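# Lift headset by headband, right hand holding its cable

## Task

Using the left arm, hold the headset (the headset itself, not its cable) motionless by the headband. Its lowest point must be at least roughly a hand's length above the table, and no part of it may extend beyond the table edge. The headband sits pinched between the left fingers with that gripper commanded to fully closed (-1). Those fingers may touch only the headband. Apart from its cable and the right arm, nothing else may contact the headset. The right gripper must hold the cable firmly between its fingers, well inside the pads rather than at the tips or edges, at a point below where the cable exits the ear cup. Between the ear cup and that grip the cable must hang well clear of the table and touch nothing except itself, the headset and the arms. If the right arm were removed, the headset must not drop more than a little. The cable's loose end must not be left hanging below table-top height. If that end ever falls well below the table top or goes well beyond the table edge, the task fails, whether or not it is held. Declare completion once all of this holds; the left-hand hold is the only thing that may depend on the robot keeping it in place.

## Robot and tools

Robot: two arms, left_arm (base near y = +0.349 m) and right_arm (base near y = -0.300 m). Each has six revolute joints (waist, shoulder, elbow, wrist pitch, wrist yaw, wrist roll) and a parallel two-finger gripper. Scene frame: origin on the table top midway between the bases, +x out over the table, +z up, left_arm on the +y side. The words left and right are arm names only, not image sides. Gripper frame: the fingers point along its +z and open and close along its y. The reported end_effector_position is the spot between the pads, about 1 cm behind the fingertips.

Result lines: each call returns a state line, left_arm: ... | right_arm: ..., giving each gripper's position in metres and orientation as quat_wxyz, both in the scene frame. Reported positions can be off, more so at long reach. A Hand target line shows the pose the controller is currently driving toward. grip_measured is the gripper motor on a -1 (closed) to +1 (open) scale. The pads meet near -0.94, and each mm of object width adds about 0.0208, with a fixed per-gripper bias of up to 0.02. After contact the motor keeps going toward the commanded value, so grip_measured barely shows a touch. The last number of each arm's Joint positions is the opening in metres, floored at zero. A pose unreachable line means the clearance check altered or blocked that arm's command. FAULT or OVER-TEMPERATURE FAULT lines report an arm stop. MOTOR HOT warns from 75 °C: at 90 °C the arm stops for 10 s, and at 100 °C it drops what it holds, so avoid long heavy holds.

execute_actions(actions): a list of actions. Each action is a table of up to 15 rows, each row lasting 1/30 s, and the last row repeats to fill 15 steps (0.5 s). A row is one flat list for both arms: 14 numbers in [-1, 1], ordered dx, dy, dz, rx, ry, rz, opening for left_arm, then the same seven for right_arm. The first six are an offset, not a pose, in that gripper's own axes. Every row is measured from the gripper's measured pose at the start of the action, not from the previous row; for a call's first action that is the pose in the latest result. Scale: 1.0 = 0.6 m for dx, dy, dz and 180 degrees for rx, ry, rz, which together form a rotation vector. opening is absolute: +1 fully open (0.093 m), -1 closed. Optionally append 12 stiffness scales in [0, 1], six joints of left_arm then six of right_arm, each multiplying that joint's position gain until changed. An empty list just returns state and images.

move(target, speed, blocking): target is one row of the same layout (14 numbers, optional 12 stiffness), offsets taken from the pose in the last result that showed one. Both grippers travel straight lines that finish together, lasting 0.5 to 10 s; past 10 s they stop short. speed is in m/s, 0.002 to 0.5, default 0.25, with turning capped at twice that in rad/s. The opening is sent at the start. Paths ignore obstacles and the other arm, and grippers may lag, drift or overshoot speed, especially near full reach. The move: line reports the ending (done, off_target, moving, held, fault) and limits (paced = the pose sent was clipped; held = a check blocked steps, after which the arm may lurch fast), plus each gripper's distance to its target. With blocking=false you get a result after 0.5 s; until a result shows the move ended, further moves and actions are refused, so call wait(0) or stop first.

wait(seconds): 0 to 10 s, arms hold their last command, returns early when a running move ends. stop(): brakes the current move, needing room to do so; fingers keep moving. zoom_image(camera, region): camera is cam_high, cam_low, cam_left_wrist or cam_right_wrist; region is [x0, y0, x1, y1] in pixels of that 504x504 image, at most 504 on a side. read_manual(section) only returns licence text. finished_scene(scene): pass the current scene number to end it; this cannot be undone.

Controller behaviour: each step the commanded pose is clipped to within 70 mm and 16 degrees of the measured pose, then damped IK, favouring position over orientation. Far targets need several actions. Joint friction can leave a gripper up to about 31 mm off, and tiny commands may do nothing. An arm meant to stay put should get the offset back to its desired pose in the first call of a reply and zeros afterward, always with its correct opening. Elbows stop just short of straight. Joint ranges (rad): waist -2.618 to 3.054, shoulder 0 to 3.142, elbow 0 to 3.142, wrist pitch -1.571 to 1.571, wrist yaw -1.571 to 1.571, wrist roll -2.094 to 2.094.

Gripping: keep resending the closing value to keep a hold. A value further below the object's width reading squeezes harder, up to roughly 50 to 62 N per pad, less on parts under 5 mm thick. Objects may be tugged or pushed briefly by outside disturbances.

Avoid: arms colliding or pressing each other, fast contacts, targets set far past a contact (which press hard), dropping or knocking anything off the table, letting the cable end fall below the table top or beyond the edge, and slips or slams. Smooth, low-effort motion is preferred.

Each tool is called after ">>>" in YAML: its name, and indented under it one key for each argument.

## Session

>>> execute_actions:
  actions: []

Scene clock: 0.00 s.
left_arm: end_effector_position=(+0.1483, +0.6214, +0.1952) grip_measured=+1.000 end_effector_quat_wxyz=(+0.046, +0.884, +0.006, +0.466) | right_arm: end_effector_position=(+0.0146, -0.4387, +0.1289) grip_measured=+0.991 end_effector_quat_wxyz=(-0.119, +0.575, +0.809, +0.021)
Joint positions: left_arm=[ 1.711  1.69   1.395 -1.509  0.955 -1.393  0.093] | right_arm=[-1.342  1.272  1.027 -1.547  0.1    0.023  0.093]
Joint velocities: left_arm=[-0.012 -0.002  0.017  0.037 -0.007 -0.022  0.   ] | right_arm=[-0.017 -0.002 -0.012 -0.007 -0.007 -0.066 -0.001]
Motor temperatures (°C, as the motors report them): left_arm=[22 23 24 24 24 23] | right_arm=[23 24 20 22 24 24]
Hand target (left_arm): +0.148, +0.621, +0.195; +0.046, +0.884, +0.006, +0.466
Hand target (right_arm): +0.015, -0.439, +0.129; -0.119, +0.575, +0.809, +0.021
Joint stiffness scale: left_arm=[1. 1. 1. 1. 1. 1.] | right_arm=[1. 1. 1. 1. 1. 1.]

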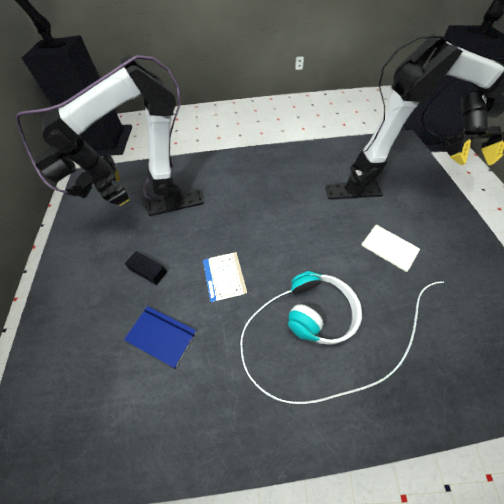

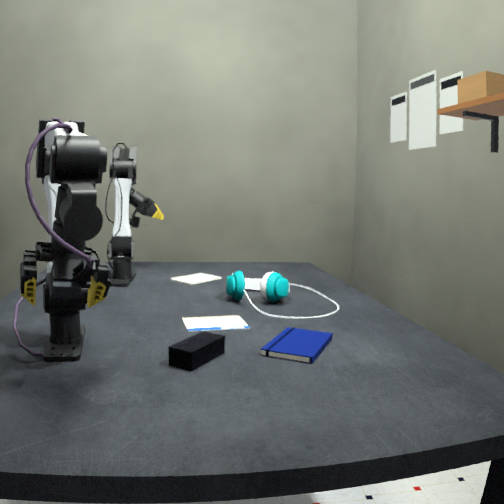

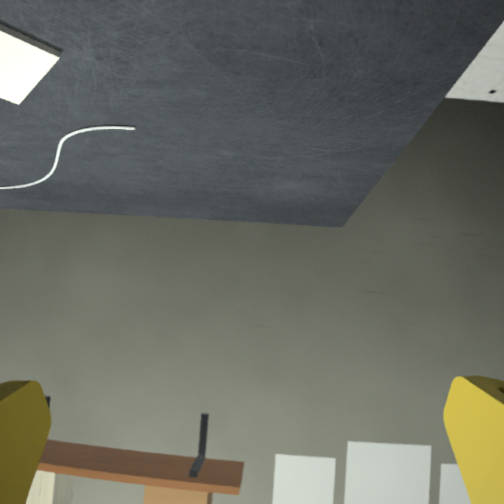

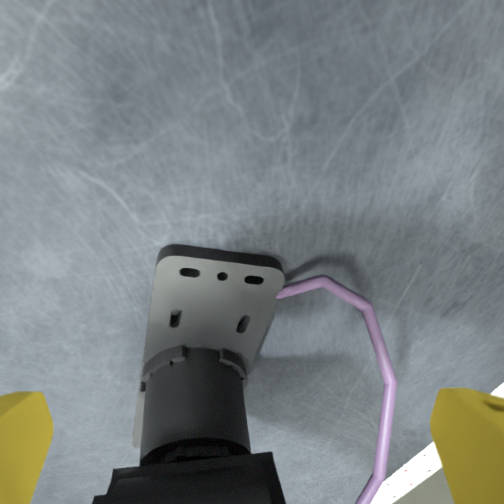

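>>> zoom_image:
  camera: "cam_high"
  region: [220, 240, 460, 420]

>>> zoom_image:
  camera: "cam_low"
  region: [200, 250, 360, 330]

Region (220, 240, 460, 420) of cam_high's 504x504 image, scaled by 2.100, with more detail than that image has; it fills the top 378 rows of this view, and the rest is white.

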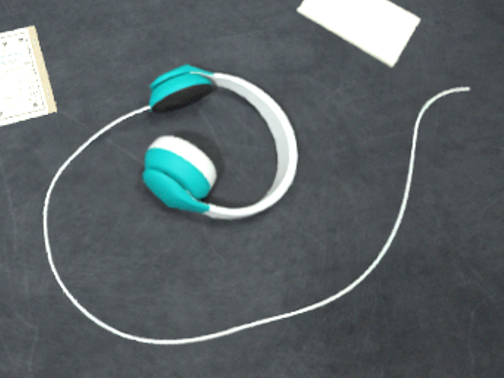

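Region (200, 250, 360, 330) of cam_low's 504x504 image, scaled by 3.150, with more detail than that image has.

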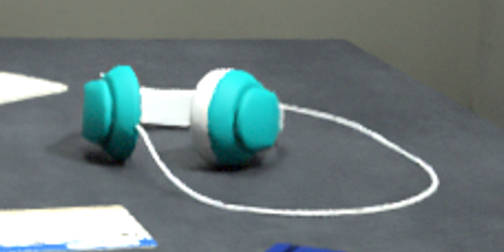

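>>> move:
  target: [0.2225,0.2828,0.2062,-0.167,0.019,0.512,1,-0.005,0.387,-0.164,-0.223,-0.197,-0.259,1]
  speed: 0.3

Scene clock: 88.13 s.
left_arm: end_effector_position=(+0.3162, +0.4497, +0.2449) grip_measured=+1.000 end_effector_quat_wxyz=(+0.084, -0.574, +0.728, -0.366) | right_arm: end_effector_position=(+0.2484, -0.3801, +0.2050) grip_measured=+0.991 end_effector_quat_wxyz=(+0.333, +0.202, +0.907, +0.159)
Joint positions: left_arm=[ 0.799  1.516  1.523 -1.42   0.756 -0.67   0.093] | right_arm=[-0.724  1.092  1.02  -0.933 -0.532 -0.008  0.093]
Joint velocities: left_arm=[-0.002 -0.002  0.007 -0.081 -0.022  0.007  0.   ] | right_arm=[ 0.017 -0.002 -0.017 -0.051  0.022  0.022 -0.   ]
Motor temperatures (°C, as the motors report them): left_arm=[22 28 29 24 24 23] | right_arm=[23 25 26 22 24 24]
Hand target (left_arm): +0.320, +0.452, +0.246; +0.091, -0.568, +0.734, -0.360
Hand target (right_arm): +0.248, -0.375, +0.198; +0.329, +0.201, +0.907, +0.168
Off the commanded pose (left_arm): 0.007 m, 2 deg.
Off the commanded pose (right_arm): 0.005 m, 0 deg.
Joint stiffness scale: left_arm=[1. 1. 1. 1. 1. 1.] | right_arm=[1. 1. 1. 1. 1. 1.]
move: done
camera_calibration (this result's frames):
cam_left_wrist: T_world_to_cam=[[0.772455, -0.0918795, 0.628388, -0.353879], [-0.535551, -0.626038, 0.566799, 0.34781], [0.341318, -0.774361, -0.532793, 0.451695], [0, 0, 0, 1]] pos_world=[0.305454, 0.535003, 0.265894]
cam_right_wrist: T_world_to_cam=[[-0.283183, -0.869854, -0.403932, -0.180945], [-0.907335, 0.379442, -0.181014, 0.448363], [0.310725, 0.315241, -0.896701, 0.306873], [0, 0, 0, 1]] pos_world=[0.260222, -0.424263, 0.283244]

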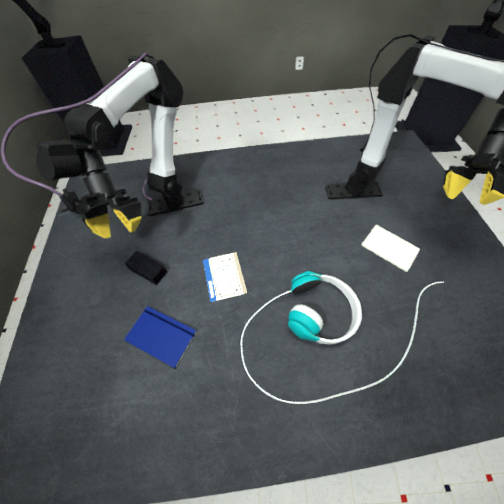

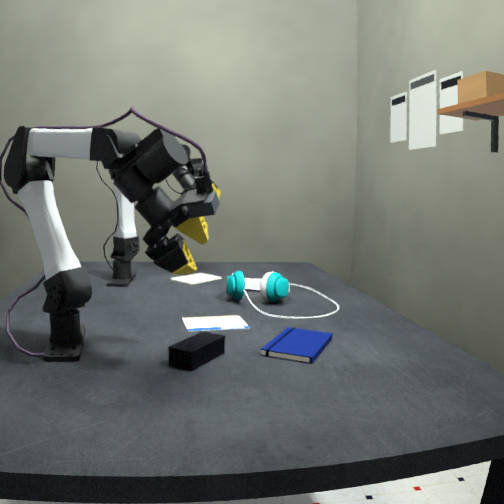

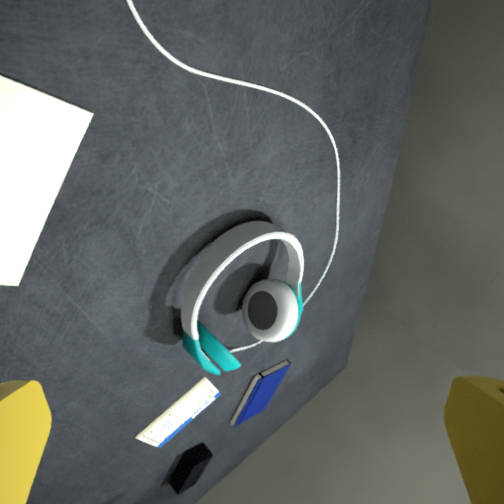

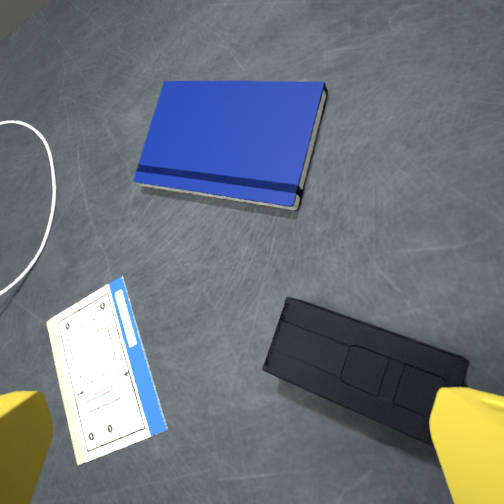

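>>> move:
  target: [0.2538,-0.098,0.4283,-0.167,0.0105,0.512,0.4,0.267,0.356,0.02,-0.223,-0.197,-0.259,1]
  speed: 0.3

Scene clock: 114.67 s.
left_arm: end_effector_position=(+0.4489, +0.2029, +0.1373) grip_measured=+0.401 end_effector_quat_wxyz=(+0.161, +0.123, +0.979, -0.017) | right_arm: end_effector_position=(+0.1989, -0.1178, +0.2118) grip_measured=+0.991 end_effector_quat_wxyz=(+0.665, -0.245, +0.659, +0.251)
Joint positions: left_arm=[-0.28   1.938  1.727 -1.037 -0.038 -0.094  0.064] | right_arm=[ 0.553  0.521  0.139  0.393 -0.044  0.004  0.093]
Joint velocities: left_arm=[-0.002 -0.012 -0.007 -0.022  0.022  0.051 -0.001] | right_arm=[-0.007  0.012 -0.007  0.007 -0.037 -0.095  0.001]
Motor temperatures (°C, as the motors report them): left_arm=[22 27 31 25 24 23] | right_arm=[23 25 26 25 24 24]
Hand target (left_arm): +0.453, +0.201, +0.140; +0.166, +0.127, +0.978, -0.013
Hand target (right_arm): +0.199, -0.117, +0.195; +0.654, -0.252, +0.670, +0.243
Off the commanded pose (left_arm): 0.008 m, 1 deg.
Off the commanded pose (right_arm): 0.012 m, 1 deg.
Joint stiffness scale: left_arm=[1. 1. 1. 1. 1. 1.] | right_arm=[1. 1. 1. 1. 1. 1.]
move: off_target (right_arm)
camera_calibration (this result's frames):
cam_left_wrist: T_world_to_cam=[[-0.25894, -0.965713, -0.0186834, 0.317657], [-0.960146, 0.255244, 0.113888, 0.399305], [-0.105214, 0.0474288, -0.993318, 0.254941], [0, 0, 0, 1]] pos_world=[0.492468, 0.192753, 0.213696]
cam_right_wrist: T_world_to_cam=[[0.634129, -0.773187, -0.00793049, -0.218979], [-0.319388, -0.252578, -0.913343, 0.268841], [0.704182, 0.58171, -0.407114, 0.0950822], [0, 0, 0, 1]] pos_world=[0.15777, -0.156719, 0.282517]

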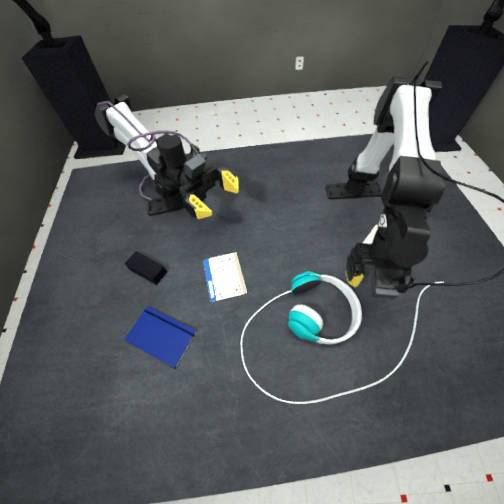

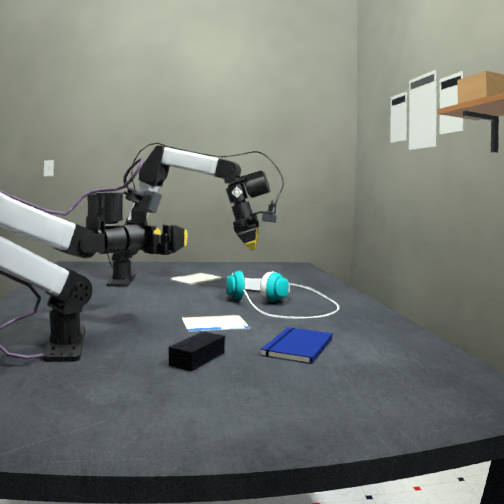

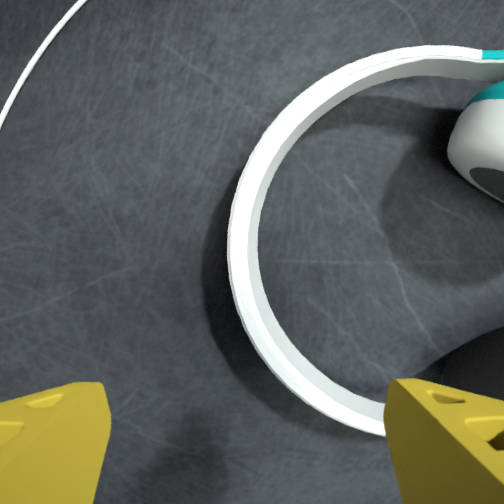

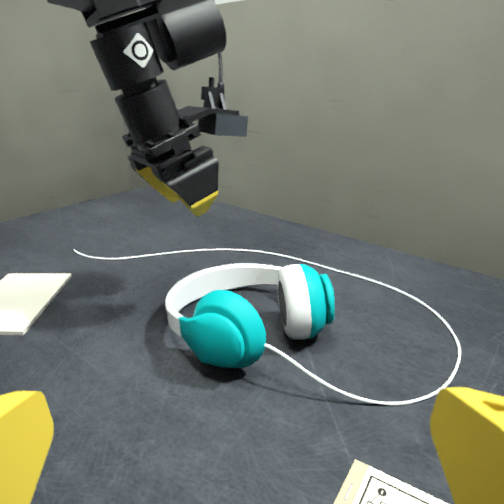

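>>> zoom_image:
  camera: "cam_left_wrist"
  region: [180, 150, 380, 350]

>>> zoom_image:
  camera: "cam_right_wrist"
  region: [140, 170, 360, 390]

Region (180, 150, 380, 350) of cam_left_wrist's 504x504 image, scaled by 2.520, with more detail than that image has.

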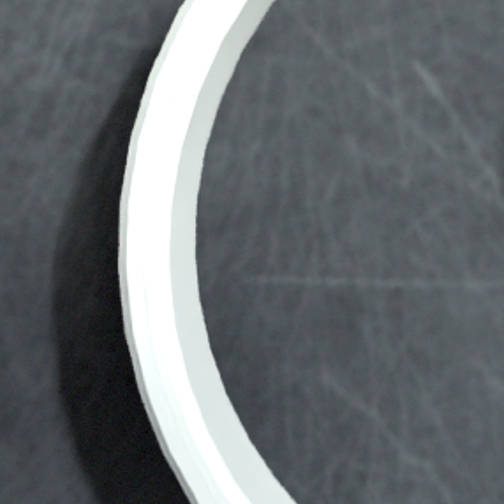

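Region (140, 170, 360, 390) of cam_right_wrist's 504x504 image, scaled by 2.291, with more detail than that image has.

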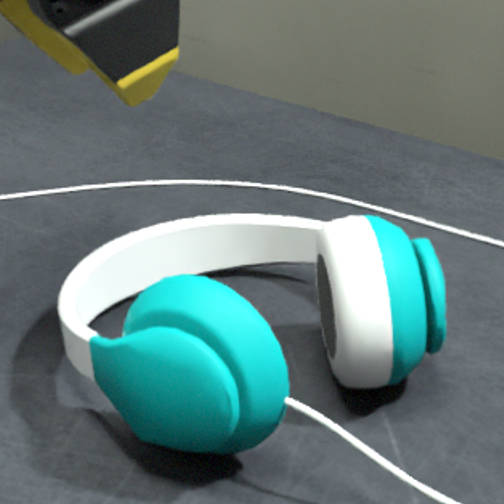

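>>> move:
  target: [0.013,0.0123,0.1837,0.05,0,0,0.3,0,0,0,0,0,0,1]
  speed: 0.1

Scene clock: 140.90 s.
left_arm: end_effector_position=(+0.4795, +0.2009, +0.0373) grip_measured=+0.302 end_effector_quat_wxyz=(+0.156, +0.135, +0.974, -0.091) | right_arm: end_effector_position=(+0.1989, -0.1179, +0.2123) grip_measured=+0.991 end_effector_quat_wxyz=(+0.666, -0.245, +0.658, +0.250)
Joint positions: left_arm=[-0.199  2.099  1.548 -0.683  0.138 -0.017  0.06 ] | right_arm=[ 0.553  0.521  0.139  0.395 -0.044  0.003  0.093]
Joint velocities: left_arm=[-0.012  0.002  0.012  0.066  0.007  0.037 -0.   ] | right_arm=[-0.002  0.007  0.002  0.022  0.022 -0.037  0.   ]
Motor temperatures (°C, as the motors report them): left_arm=[22 30 33 25 24 23] | right_arm=[23 25 27 30 24 24]
Hand target (left_arm): +0.478, +0.203, +0.031; +0.152, +0.134, +0.975, -0.095
Hand target (right_arm): +0.199, -0.118, +0.212; +0.665, -0.246, +0.659, +0.250
Off the commanded pose (left_arm): 0.008 m, 1 deg.
Off the commanded pose (right_arm): 0.001 m, 0 deg.
Joint stiffness scale: left_arm=[1. 1. 1. 1. 1. 1.] | right_arm=[1. 1. 1. 1. 1. 1.]
move: done
camera_calibration (this result's frames):
cam_left_wrist: T_world_to_cam=[[-0.305023, -0.944423, 0.122585, 0.334301], [-0.943268, 0.317332, 0.0977053, 0.420668], [-0.131175, -0.0858284, -0.987637, 0.197856], [0, 0, 0, 1]] pos_world=[0.524725, 0.199212, 0.113328]
cam_right_wrist: T_world_to_cam=[[0.633549, -0.773669, -0.00714389, -0.219212], [-0.317493, -0.251549, -0.914287, 0.269292], [0.705559, 0.581514, -0.405004, 0.0945658], [0, 0, 0, 1]] pos_world=[0.157658, -0.156848, 0.282944]

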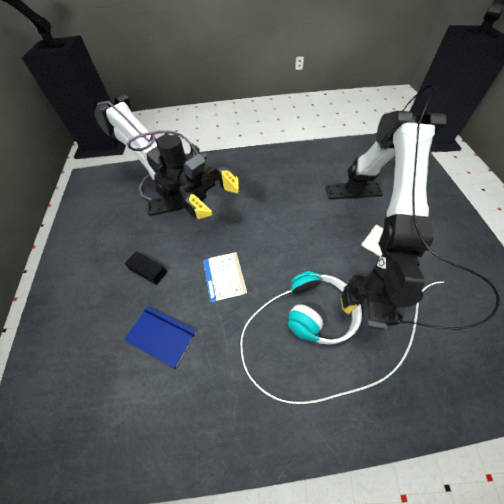

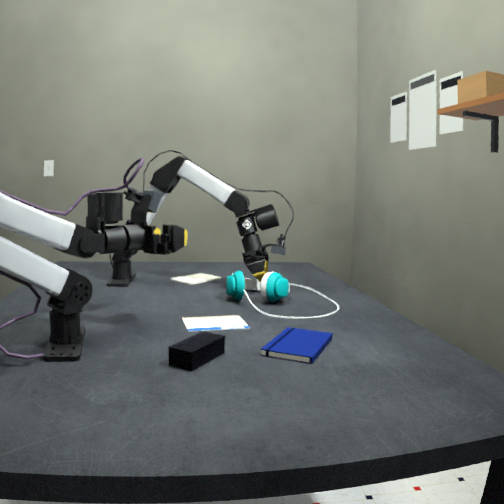

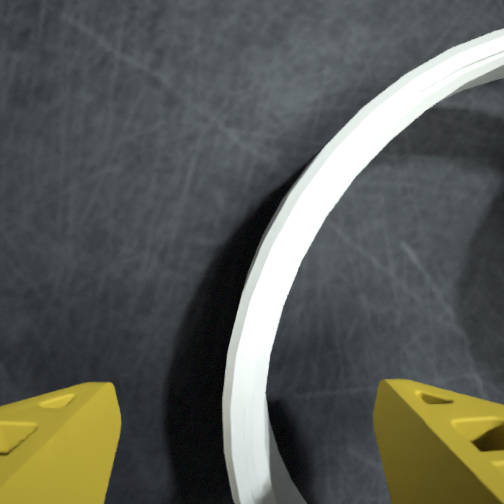

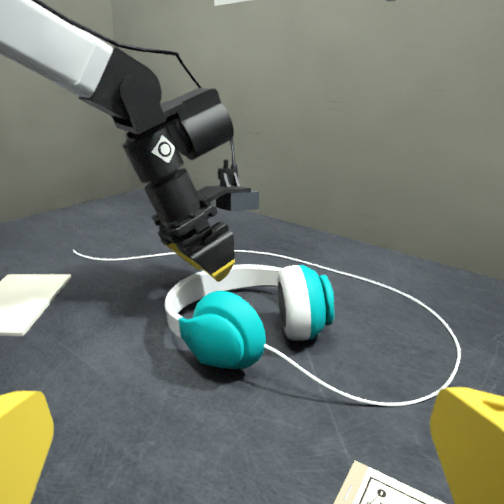

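>>> zoom_image:
  camera: "cam_right_wrist"
  region: [150, 220, 300, 320]

>>> zoom_image:
  camera: "cam_low"
  region: [215, 245, 305, 310]

Region (150, 220, 300, 320) of cam_right_wrist's 504x504 image, scaled by 3.360, with more detail than that image has.

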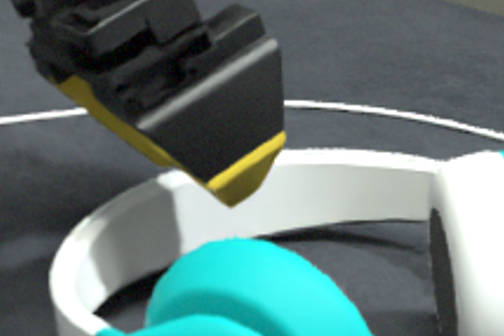

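Region (215, 245, 305, 310) of cam_low's 504x504 image, scaled by 5.600, with more detail than that image has.

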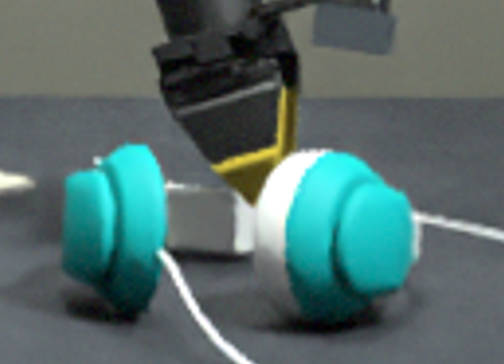

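>>> move:
  target: [0.01,0,0.034,0,0,0,-0.1,0,0,0,0,0,0,1]
  speed: 0.04

>>> zoom_image:
  camera: "cam_low"
  region: [215, 245, 305, 310]

>>> zoom_image:
  camera: "cam_right_wrist"
  region: [150, 220, 300, 320]

Scene clock: 158.70 s.
left_arm: end_effector_position=(+0.4832, +0.1997, +0.0241) grip_measured=-0.098 end_effector_quat_wxyz=(+0.162, +0.135, +0.973, -0.092) | right_arm: end_effector_position=(+0.1989, -0.1179, +0.2123) grip_measured=+0.991 end_effector_quat_wxyz=(+0.666, -0.245, +0.658, +0.250)
Joint positions: left_arm=[-0.199  2.122  1.524 -0.625  0.138 -0.018  0.04 ] | right_arm=[ 0.553  0.521  0.139  0.395 -0.044  0.003  0.093]
Joint velocities: left_arm=[-0.007 -0.017 -0.007  0.066  0.037  0.007 -0.   ] | right_arm=[-0.002  0.012  0.002  0.022 -0.007 -0.007 -0.001]
Motor temperatures (°C, as the motors report them): left_arm=[22 32 32 26 24 23] | right_arm=[23 24 29 31 24 24]
Hand target (left_arm): +0.480, +0.198, +0.016; +0.156, +0.135, +0.974, -0.091
Hand target (right_arm): +0.199, -0.118, +0.212; +0.666, -0.245, +0.658, +0.250
Off the commanded pose (left_arm): 0.009 m, 1 deg.
Off the commanded pose (right_arm): 0.000 m, 0 deg.
Joint stiffness scale: left_arm=[1. 1. 1. 1. 1. 1.] | right_arm=[1. 1. 1. 1. 1. 1.]
move: done
camera_calibration (this result's frames):
cam_left_wrist: T_world_to_cam=[[-0.305904, -0.944076, 0.123055, 0.336304], [-0.944395, 0.317266, 0.0863779, 0.426613], [-0.120589, -0.0897894, -0.988634, 0.180904], [0, 0, 0, 1]] pos_world=[0.527582, 0.19839, 0.100614]
cam_right_wrist: T_world_to_cam=[[0.633549, -0.773669, -0.00714389, -0.219212], [-0.317493, -0.251549, -0.914287, 0.269292], [0.705559, 0.581514, -0.405004, 0.0945658], [0, 0, 0, 1]] pos_world=[0.157658, -0.156848, 0.282944]

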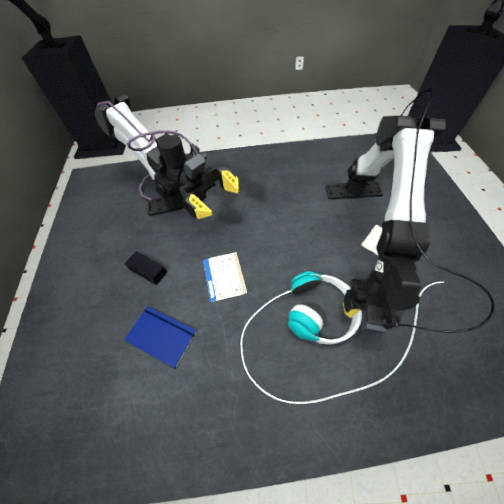

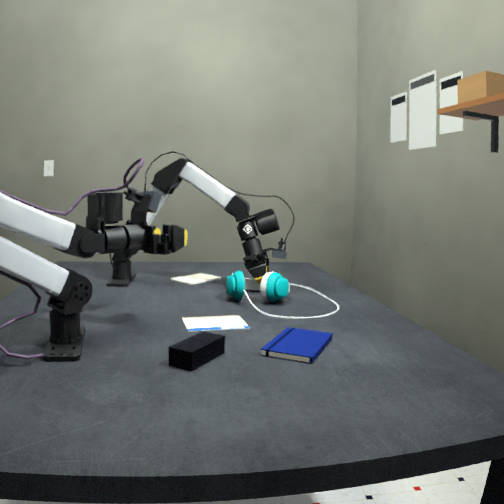

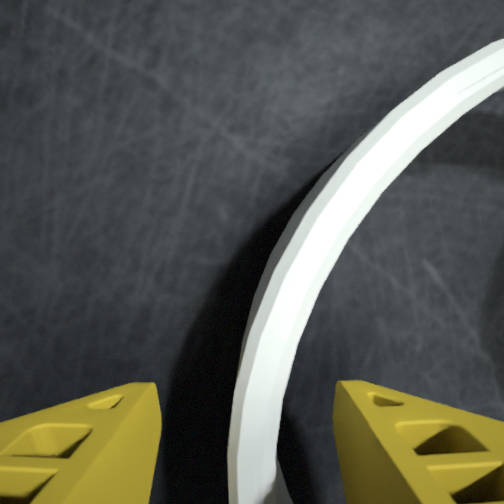

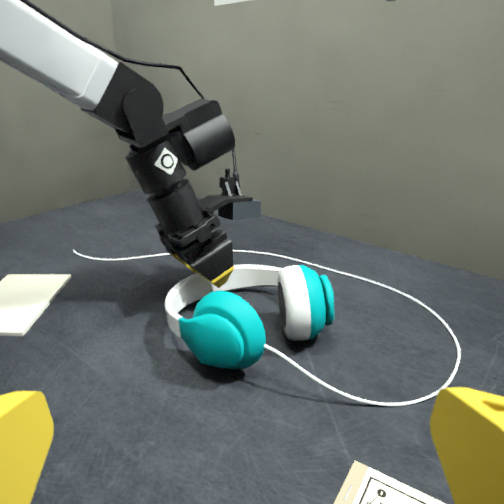

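Region (215, 245, 305, 310) of cam_low's 504x504 image, scaled by 5.600, with more detail than that image has.

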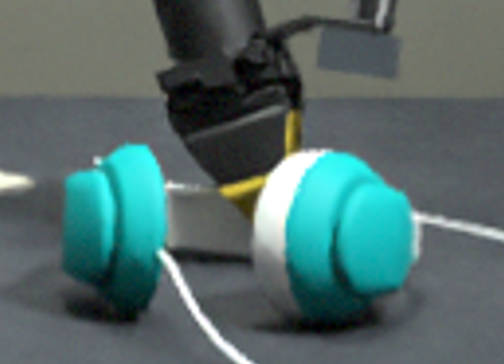

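Region (150, 220, 300, 320) of cam_right_wrist's 504x504 image, scaled by 3.360, with more detail than that image has.

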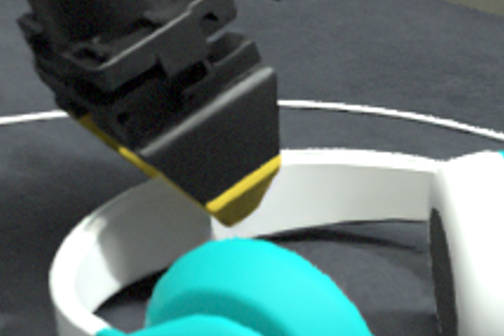

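>>> move:
  target: [0.012,0,0.032,0,0,0,-0.3,0,0,0,0,0,0,1]
  speed: 0.03

>>> zoom_image:
  camera: "cam_low"
  region: [215, 245, 305, 310]

>>> zoom_image:
  camera: "cam_right_wrist"
  region: [150, 220, 300, 320]

Scene clock: 164.63 s.
left_arm: end_effector_position=(+0.4862, +0.1989, +0.0124) grip_measured=-0.298 end_effector_quat_wxyz=(+0.168, +0.135, +0.972, -0.093) | right_arm: end_effector_position=(+0.1989, -0.1179, +0.2123) grip_measured=+0.991 end_effector_quat_wxyz=(+0.666, -0.245, +0.658, +0.250)
Joint positions: left_arm=[-0.199  2.14   1.5   -0.568  0.138 -0.018  0.031] | right_arm=[ 0.553  0.521  0.139  0.395 -0.044  0.003  0.093]
Joint velocities: left_arm=[-0.012  0.017 -0.002 -0.007  0.037 -0.007 -0.001] | right_arm=[-0.007 -0.002 -0.002 -0.007  0.007 -0.037 -0.   ]
Motor temperatures (°C, as the motors report them): left_arm=[22 33 32 26 24 23] | right_arm=[23 24 30 32 24 24]
Hand target (left_arm): +0.482, +0.197, +0.004; +0.162, +0.135, +0.973, -0.092
Hand target (right_arm): +0.199, -0.118, +0.212; +0.666, -0.245, +0.658, +0.250
Off the commanded pose (left_arm): 0.010 m, 1 deg.
Off the commanded pose (right_arm): 0.000 m, 0 deg.
Joint stiffness scale: left_arm=[1. 1. 1. 1. 1. 1.] | right_arm=[1. 1. 1. 1. 1. 1.]
move: done
camera_calibration (this result's frames):
cam_left_wrist: T_world_to_cam=[[-0.306796, -0.94383, 0.122726, 0.33827], [-0.945632, 0.316898, 0.0731792, 0.431584], [-0.10796, -0.0936028, -0.989739, 0.164266], [0, 0, 0, 1]] pos_world=[0.529634, 0.197877, 0.0894828]
cam_right_wrist: T_world_to_cam=[[0.633549, -0.773669, -0.00714389, -0.219212], [-0.317493, -0.251549, -0.914287, 0.269292], [0.705559, 0.581514, -0.405004, 0.0945658], [0, 0, 0, 1]] pos_world=[0.157658, -0.156848, 0.282944]

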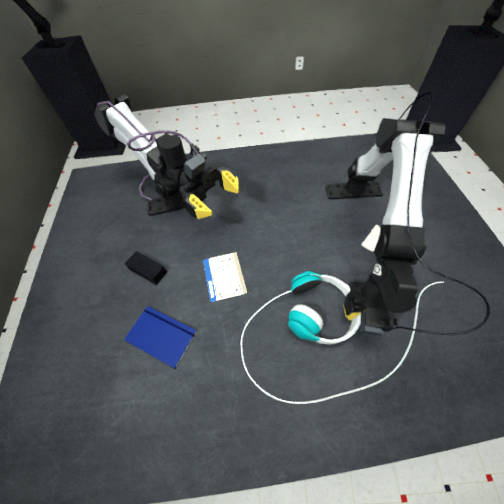

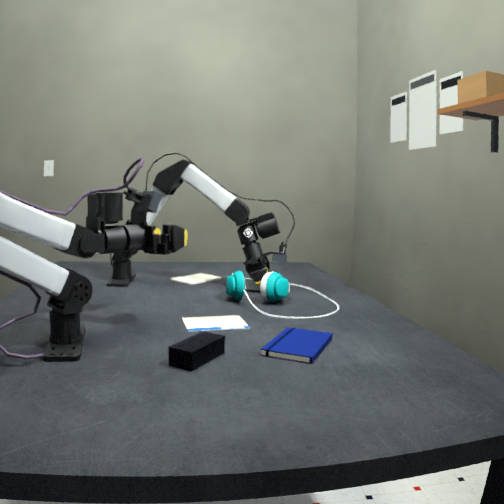

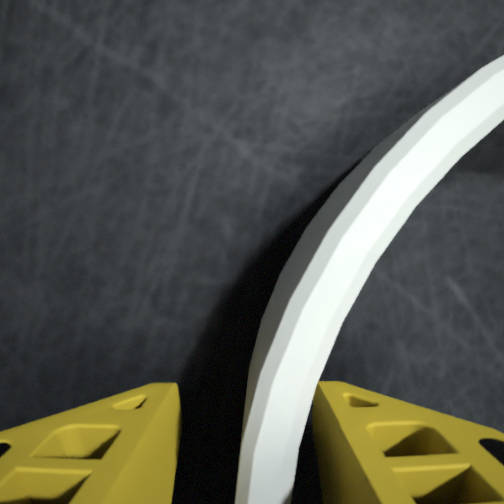

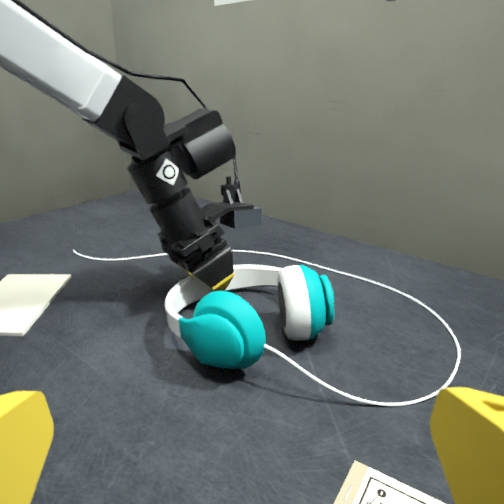

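Region (215, 245, 305, 310) of cam_low's 504x504 image, scaled by 5.600, with more detail than that image has.

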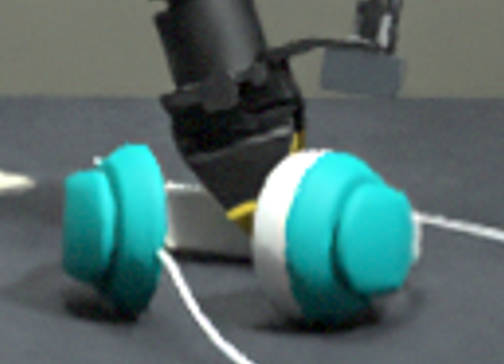

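Region (150, 220, 300, 320) of cam_right_wrist's 504x504 image, scaled by 3.360, with more detail than that image has.

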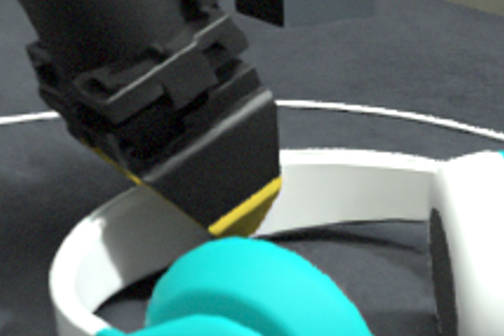

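Good depth. Close.

>>> move:
  target: [0,0,0,0,0,0,-1,0,0,0,0,0,0,1]
  speed: 0.03

Scene clock: 167.90 s.
left_arm: end_effector_position=(+0.4868, +0.1968, +0.0130) grip_measured=-0.900 end_effector_quat_wxyz=(+0.170, +0.136, +0.971, -0.098) | right_arm: end_effector_position=(+0.1989, -0.1179, +0.2123) grip_measured=+0.991 end_effector_quat_wxyz=(+0.666, -0.245, +0.658, +0.250)
Joint positions: left_arm=[-0.199  2.14   1.5   -0.562  0.148 -0.018  0.002] | right_arm=[ 0.553  0.521  0.139  0.395 -0.044  0.003  0.093]
Joint velocities: left_arm=[-0.012  0.022 -0.007  0.022 -0.007  0.007 -0.001] | right_arm=[-0.012 -0.022  0.007 -0.037 -0.022 -0.007 -0.   ]
Motor temperatures (°C, as the motors report them): left_arm=[22 33 32 26 24 23] | right_arm=[23 24 30 32 24 24]
Hand target (left_arm): +0.486, +0.199, +0.012; +0.168, +0.135, +0.972, -0.093
Hand target (right_arm): +0.199, -0.118, +0.212; +0.666, -0.245, +0.658, +0.250
Off the commanded pose (left_arm): 0.002 m, 1 deg.
Off the commanded pose (right_arm): 0.000 m, 0 deg.
Joint stiffness scale: left_arm=[1. 1. 1. 1. 1. 1.] | right_arm=[1. 1. 1. 1. 1. 1.]
move: done
camera_calibration (this result's frames):
cam_left_wrist: T_world_to_cam=[[-0.311521, -0.941113, 0.13138, 0.338067], [-0.944355, 0.321982, 0.0672419, 0.43119], [-0.105584, -0.103122, -0.989049, 0.165518], [0, 0, 0, 1]] pos_world=[0.529988, 0.196393, 0.090296]
cam_right_wrist: T_world_to_cam=[[0.633549, -0.773669, -0.00714389, -0.219212], [-0.317493, -0.251549, -0.914287, 0.269292], [0.705559, 0.581514, -0.405004, 0.0945658], [0, 0, 0, 1]] pos_world=[0.157658, -0.156848, 0.282944]

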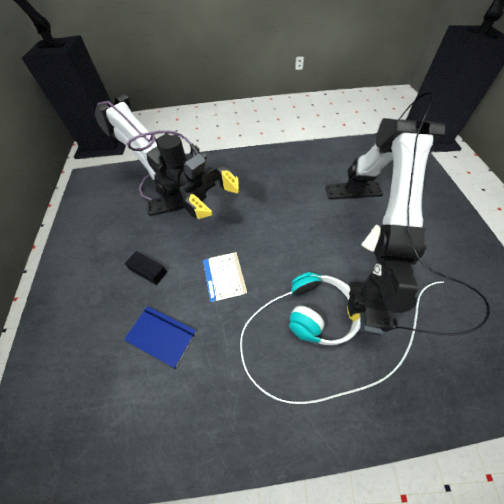

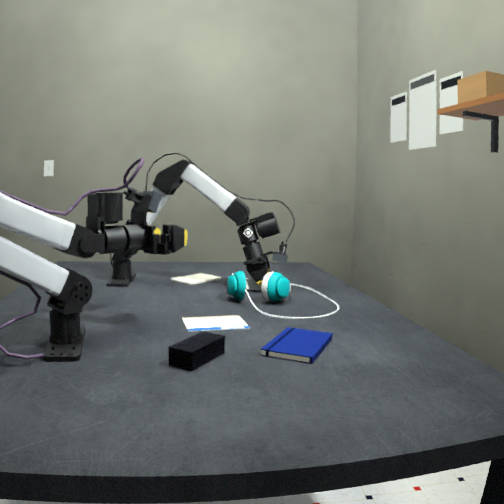

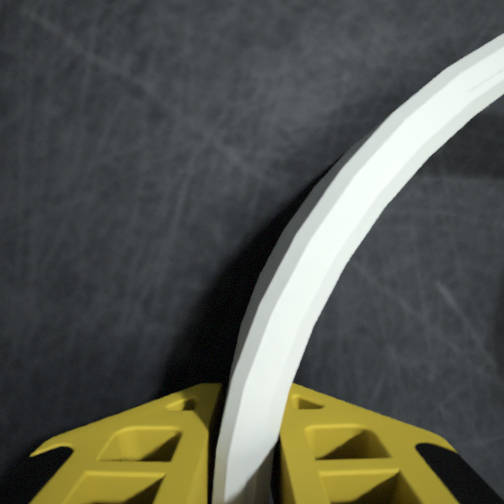

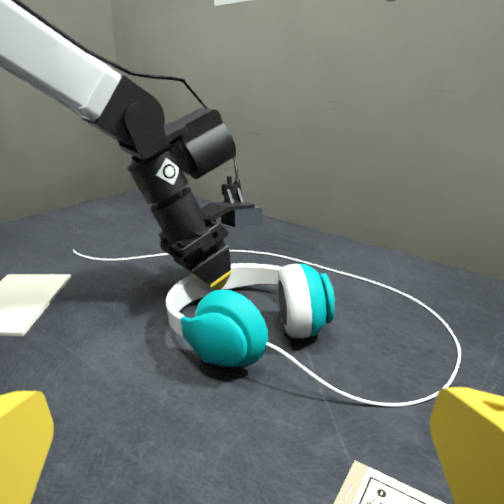

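>>> move:
  target: [-0.0717,-0.407,-0.770,-0.2114,-0.386,0.5605,-1,0,0,0,0,0,0,1]
  speed: 0.2

Scene clock: 207.03 s.
left_arm: end_effector_position=(+0.3182, +0.0673, +0.4589) grip_measured=-0.901 end_effector_quat_wxyz=(+0.619, +0.678, +0.287, +0.274) | right_arm: end_effector_position=(+0.1989, -0.1179, +0.2123) grip_measured=+0.991 end_effector_quat_wxyz=(+0.666, -0.245, +0.658, +0.250)
Joint positions: left_arm=[-0.717  1.252  1.485 -0.317 -0.033  1.583  0.002] | right_arm=[ 0.553  0.521  0.139  0.395 -0.044  0.003  0.093]
Joint velocities: left_arm=[ 0.007  0.007 -0.012  0.007  0.081 -0.007 -0.   ] | right_arm=[ 0.002 -0.002  0.002 -0.022 -0.007  0.066 -0.001]
Motor temperatures (°C, as the motors report them): left_arm=[22 36 33 28 24 23] | right_arm=[23 24 32 35 24 24]
Hand target (left_arm): +0.313, +0.065, +0.485; +0.647, +0.656, +0.268, +0.281
Hand target (right_arm): +0.199, -0.118, +0.212; +0.666, -0.245, +0.658, +0.250
Off the commanded pose (left_arm): 0.032 m, 5 deg.
Off the commanded pose (right_arm): 0.000 m, 0 deg.
Joint stiffness scale: left_arm=[1. 1. 1. 1. 1. 1.] | right_arm=[1. 1. 1. 1. 1. 1.]
move: off_target (left_arm)
camera_calibration (this result's frames):
cam_left_wrist: T_world_to_cam=[[-0.0335579, 0.0758881, -0.996551, 0.465797], [0.311922, 0.948103, 0.061695, -0.155611], [0.949515, -0.308776, -0.0554875, -0.175002], [0, 0, 0, 1]] pos_world=[0.230337, 0.0581502, 0.464081]
cam_right_wrist: T_world_to_cam=[[0.633549, -0.773669, -0.00714389, -0.219212], [-0.317493, -0.251549, -0.914287, 0.269292], [0.705559, 0.581514, -0.405004, 0.0945658], [0, 0, 0, 1]] pos_world=[0.157658, -0.156848, 0.282944]

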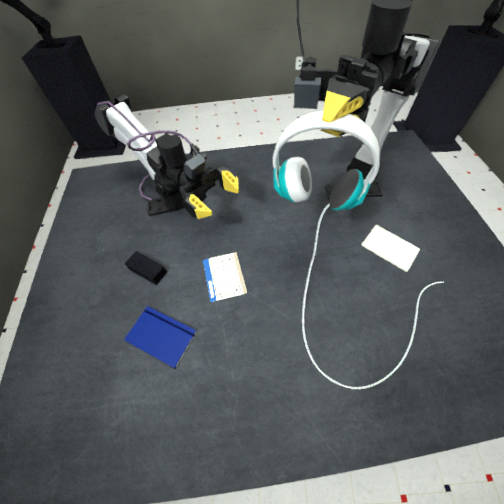

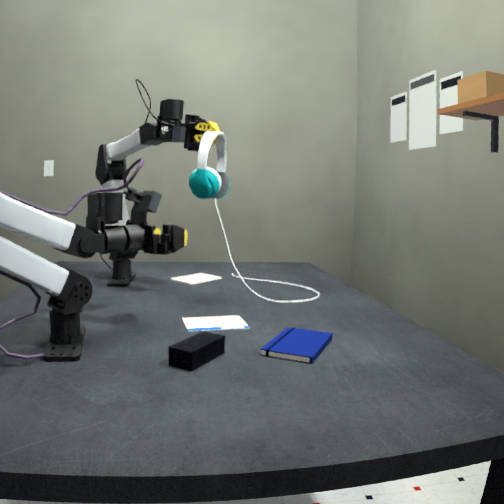

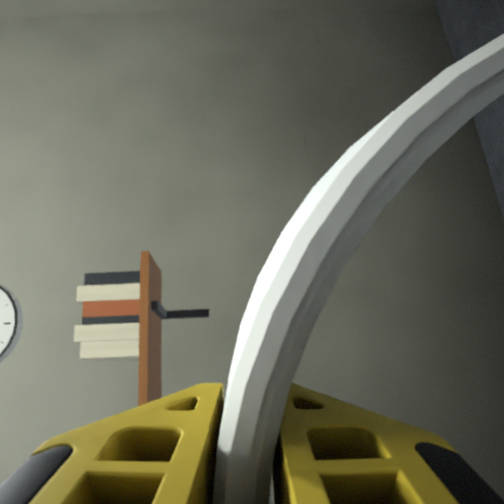

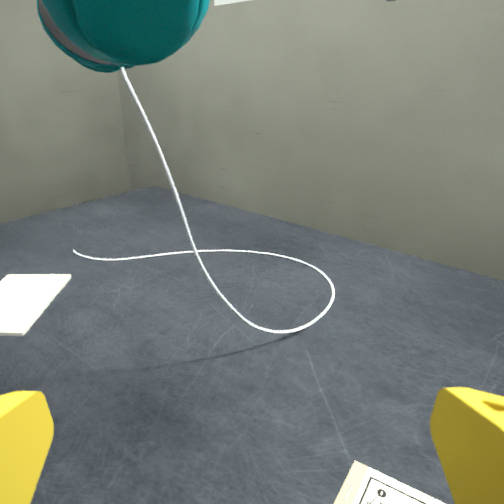

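>>> move:
  target: [0,0,0,0,0,0,-1,0.085,0.065,0.33,0,0,0,1]
  speed: 0.2

Scene clock: 246.77 s.
left_arm: end_effector_position=(+0.3172, +0.0681, +0.4466) grip_measured=-0.901 end_effector_quat_wxyz=(+0.601, +0.694, +0.293, +0.267) | right_arm: end_effector_position=(+0.3245, +0.0358, +0.1598) grip_measured=+0.991 end_effector_quat_wxyz=(+0.661, -0.248, +0.663, +0.250)
Joint positions: left_arm=[-0.717  1.252  1.485 -0.368 -0.033  1.584  0.002] | right_arm=[0.687 1.853 0.649 1.202 0.087 0.003 0.093]
Joint velocities: left_arm=[-0.002 -0.022 -0.007 -0.051  0.051  0.007  0.   ] | right_arm=[-0.002 -0.007 -0.012 -0.007  0.066 -0.037 -0.001]
Motor temperatures (°C, as the motors report them): left_arm=[22 30 37 36 24 23] | right_arm=[23 24 34 37 24 24]
Hand target (left_arm): +0.318, +0.068, +0.459; +0.619, +0.678, +0.287, +0.274
Hand target (right_arm): +0.327, +0.041, +0.162; +0.666, -0.245, +0.659, +0.250
Off the commanded pose (left_arm): 0.012 m, 3 deg.
Off the commanded pose (right_arm): 0.008 m, 1 deg.
Joint stiffness scale: left_arm=[1. 1. 1. 1. 1. 1.] | right_arm=[1. 1. 1. 1. 1. 1.]
move: off_target (left_arm)
camera_calibration (this result's frames):
cam_left_wrist: T_world_to_cam=[[-0.0688982, 0.112412, -0.99127, 0.459789], [0.315337, 0.945142, 0.0852636, -0.166753], [0.946475, -0.30671, -0.100566, -0.153473], [0, 0, 0, 1]] pos_world=[0.22952, 0.0588475, 0.454559]
cam_right_wrist: T_world_to_cam=[[0.63583, -0.771795, -0.00721491, -0.18102], [-0.326421, -0.260422, -0.908642, 0.30208], [0.699406, 0.580097, -0.417514, -0.100601], [0, 0, 0, 1]] pos_world=[0.284064, -0.00268359, 0.231174]

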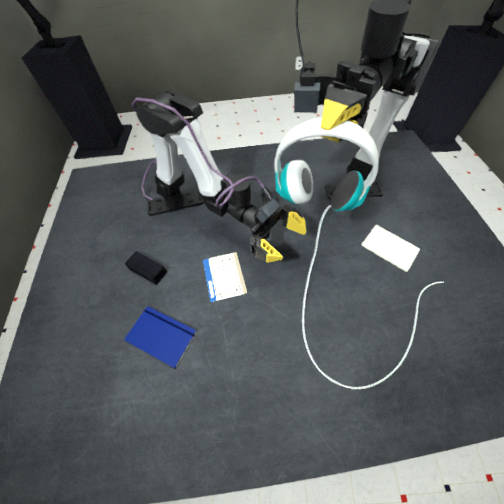

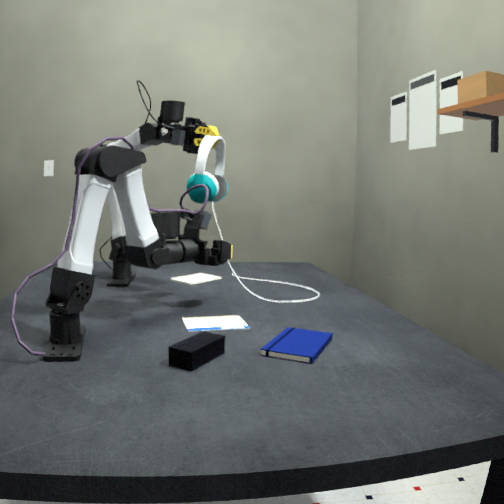

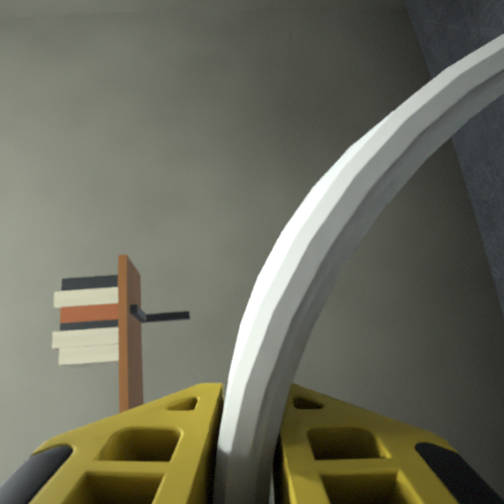

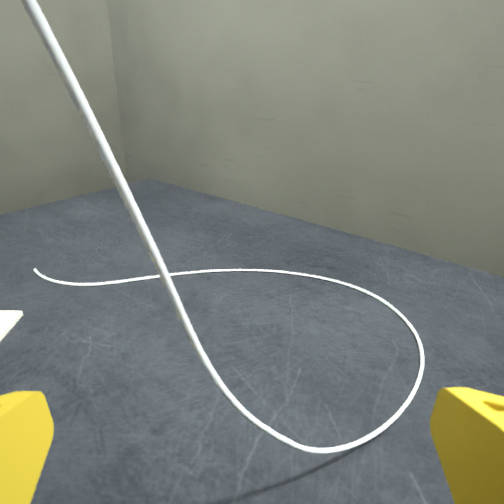

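>>> zoom_image:
  camera: "cam_high"
  region: [240, 180, 360, 300]

>>> zoom_image:
  camera: "cam_low"
  region: [150, 170, 280, 300]

Region (240, 180, 360, 300) of cam_high's 504x504 image, scaled by 4.200, with more detail than that image has.

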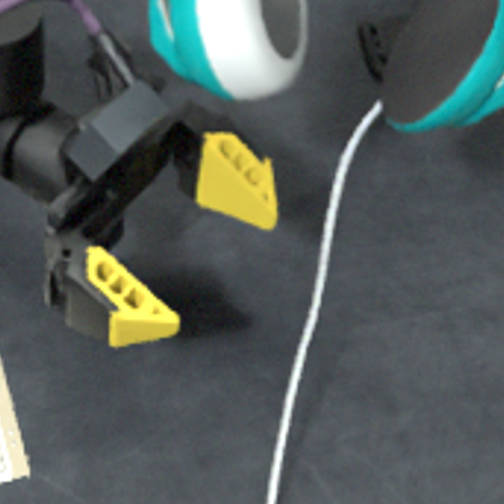

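Region (150, 170, 280, 300) of cam_low's 504x504 image, scaled by 3.877, with more detail than that image has.

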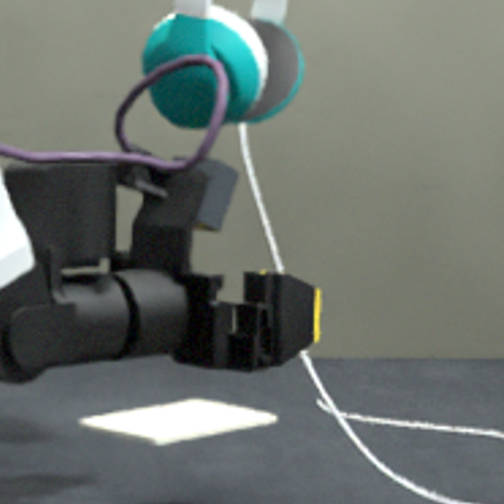

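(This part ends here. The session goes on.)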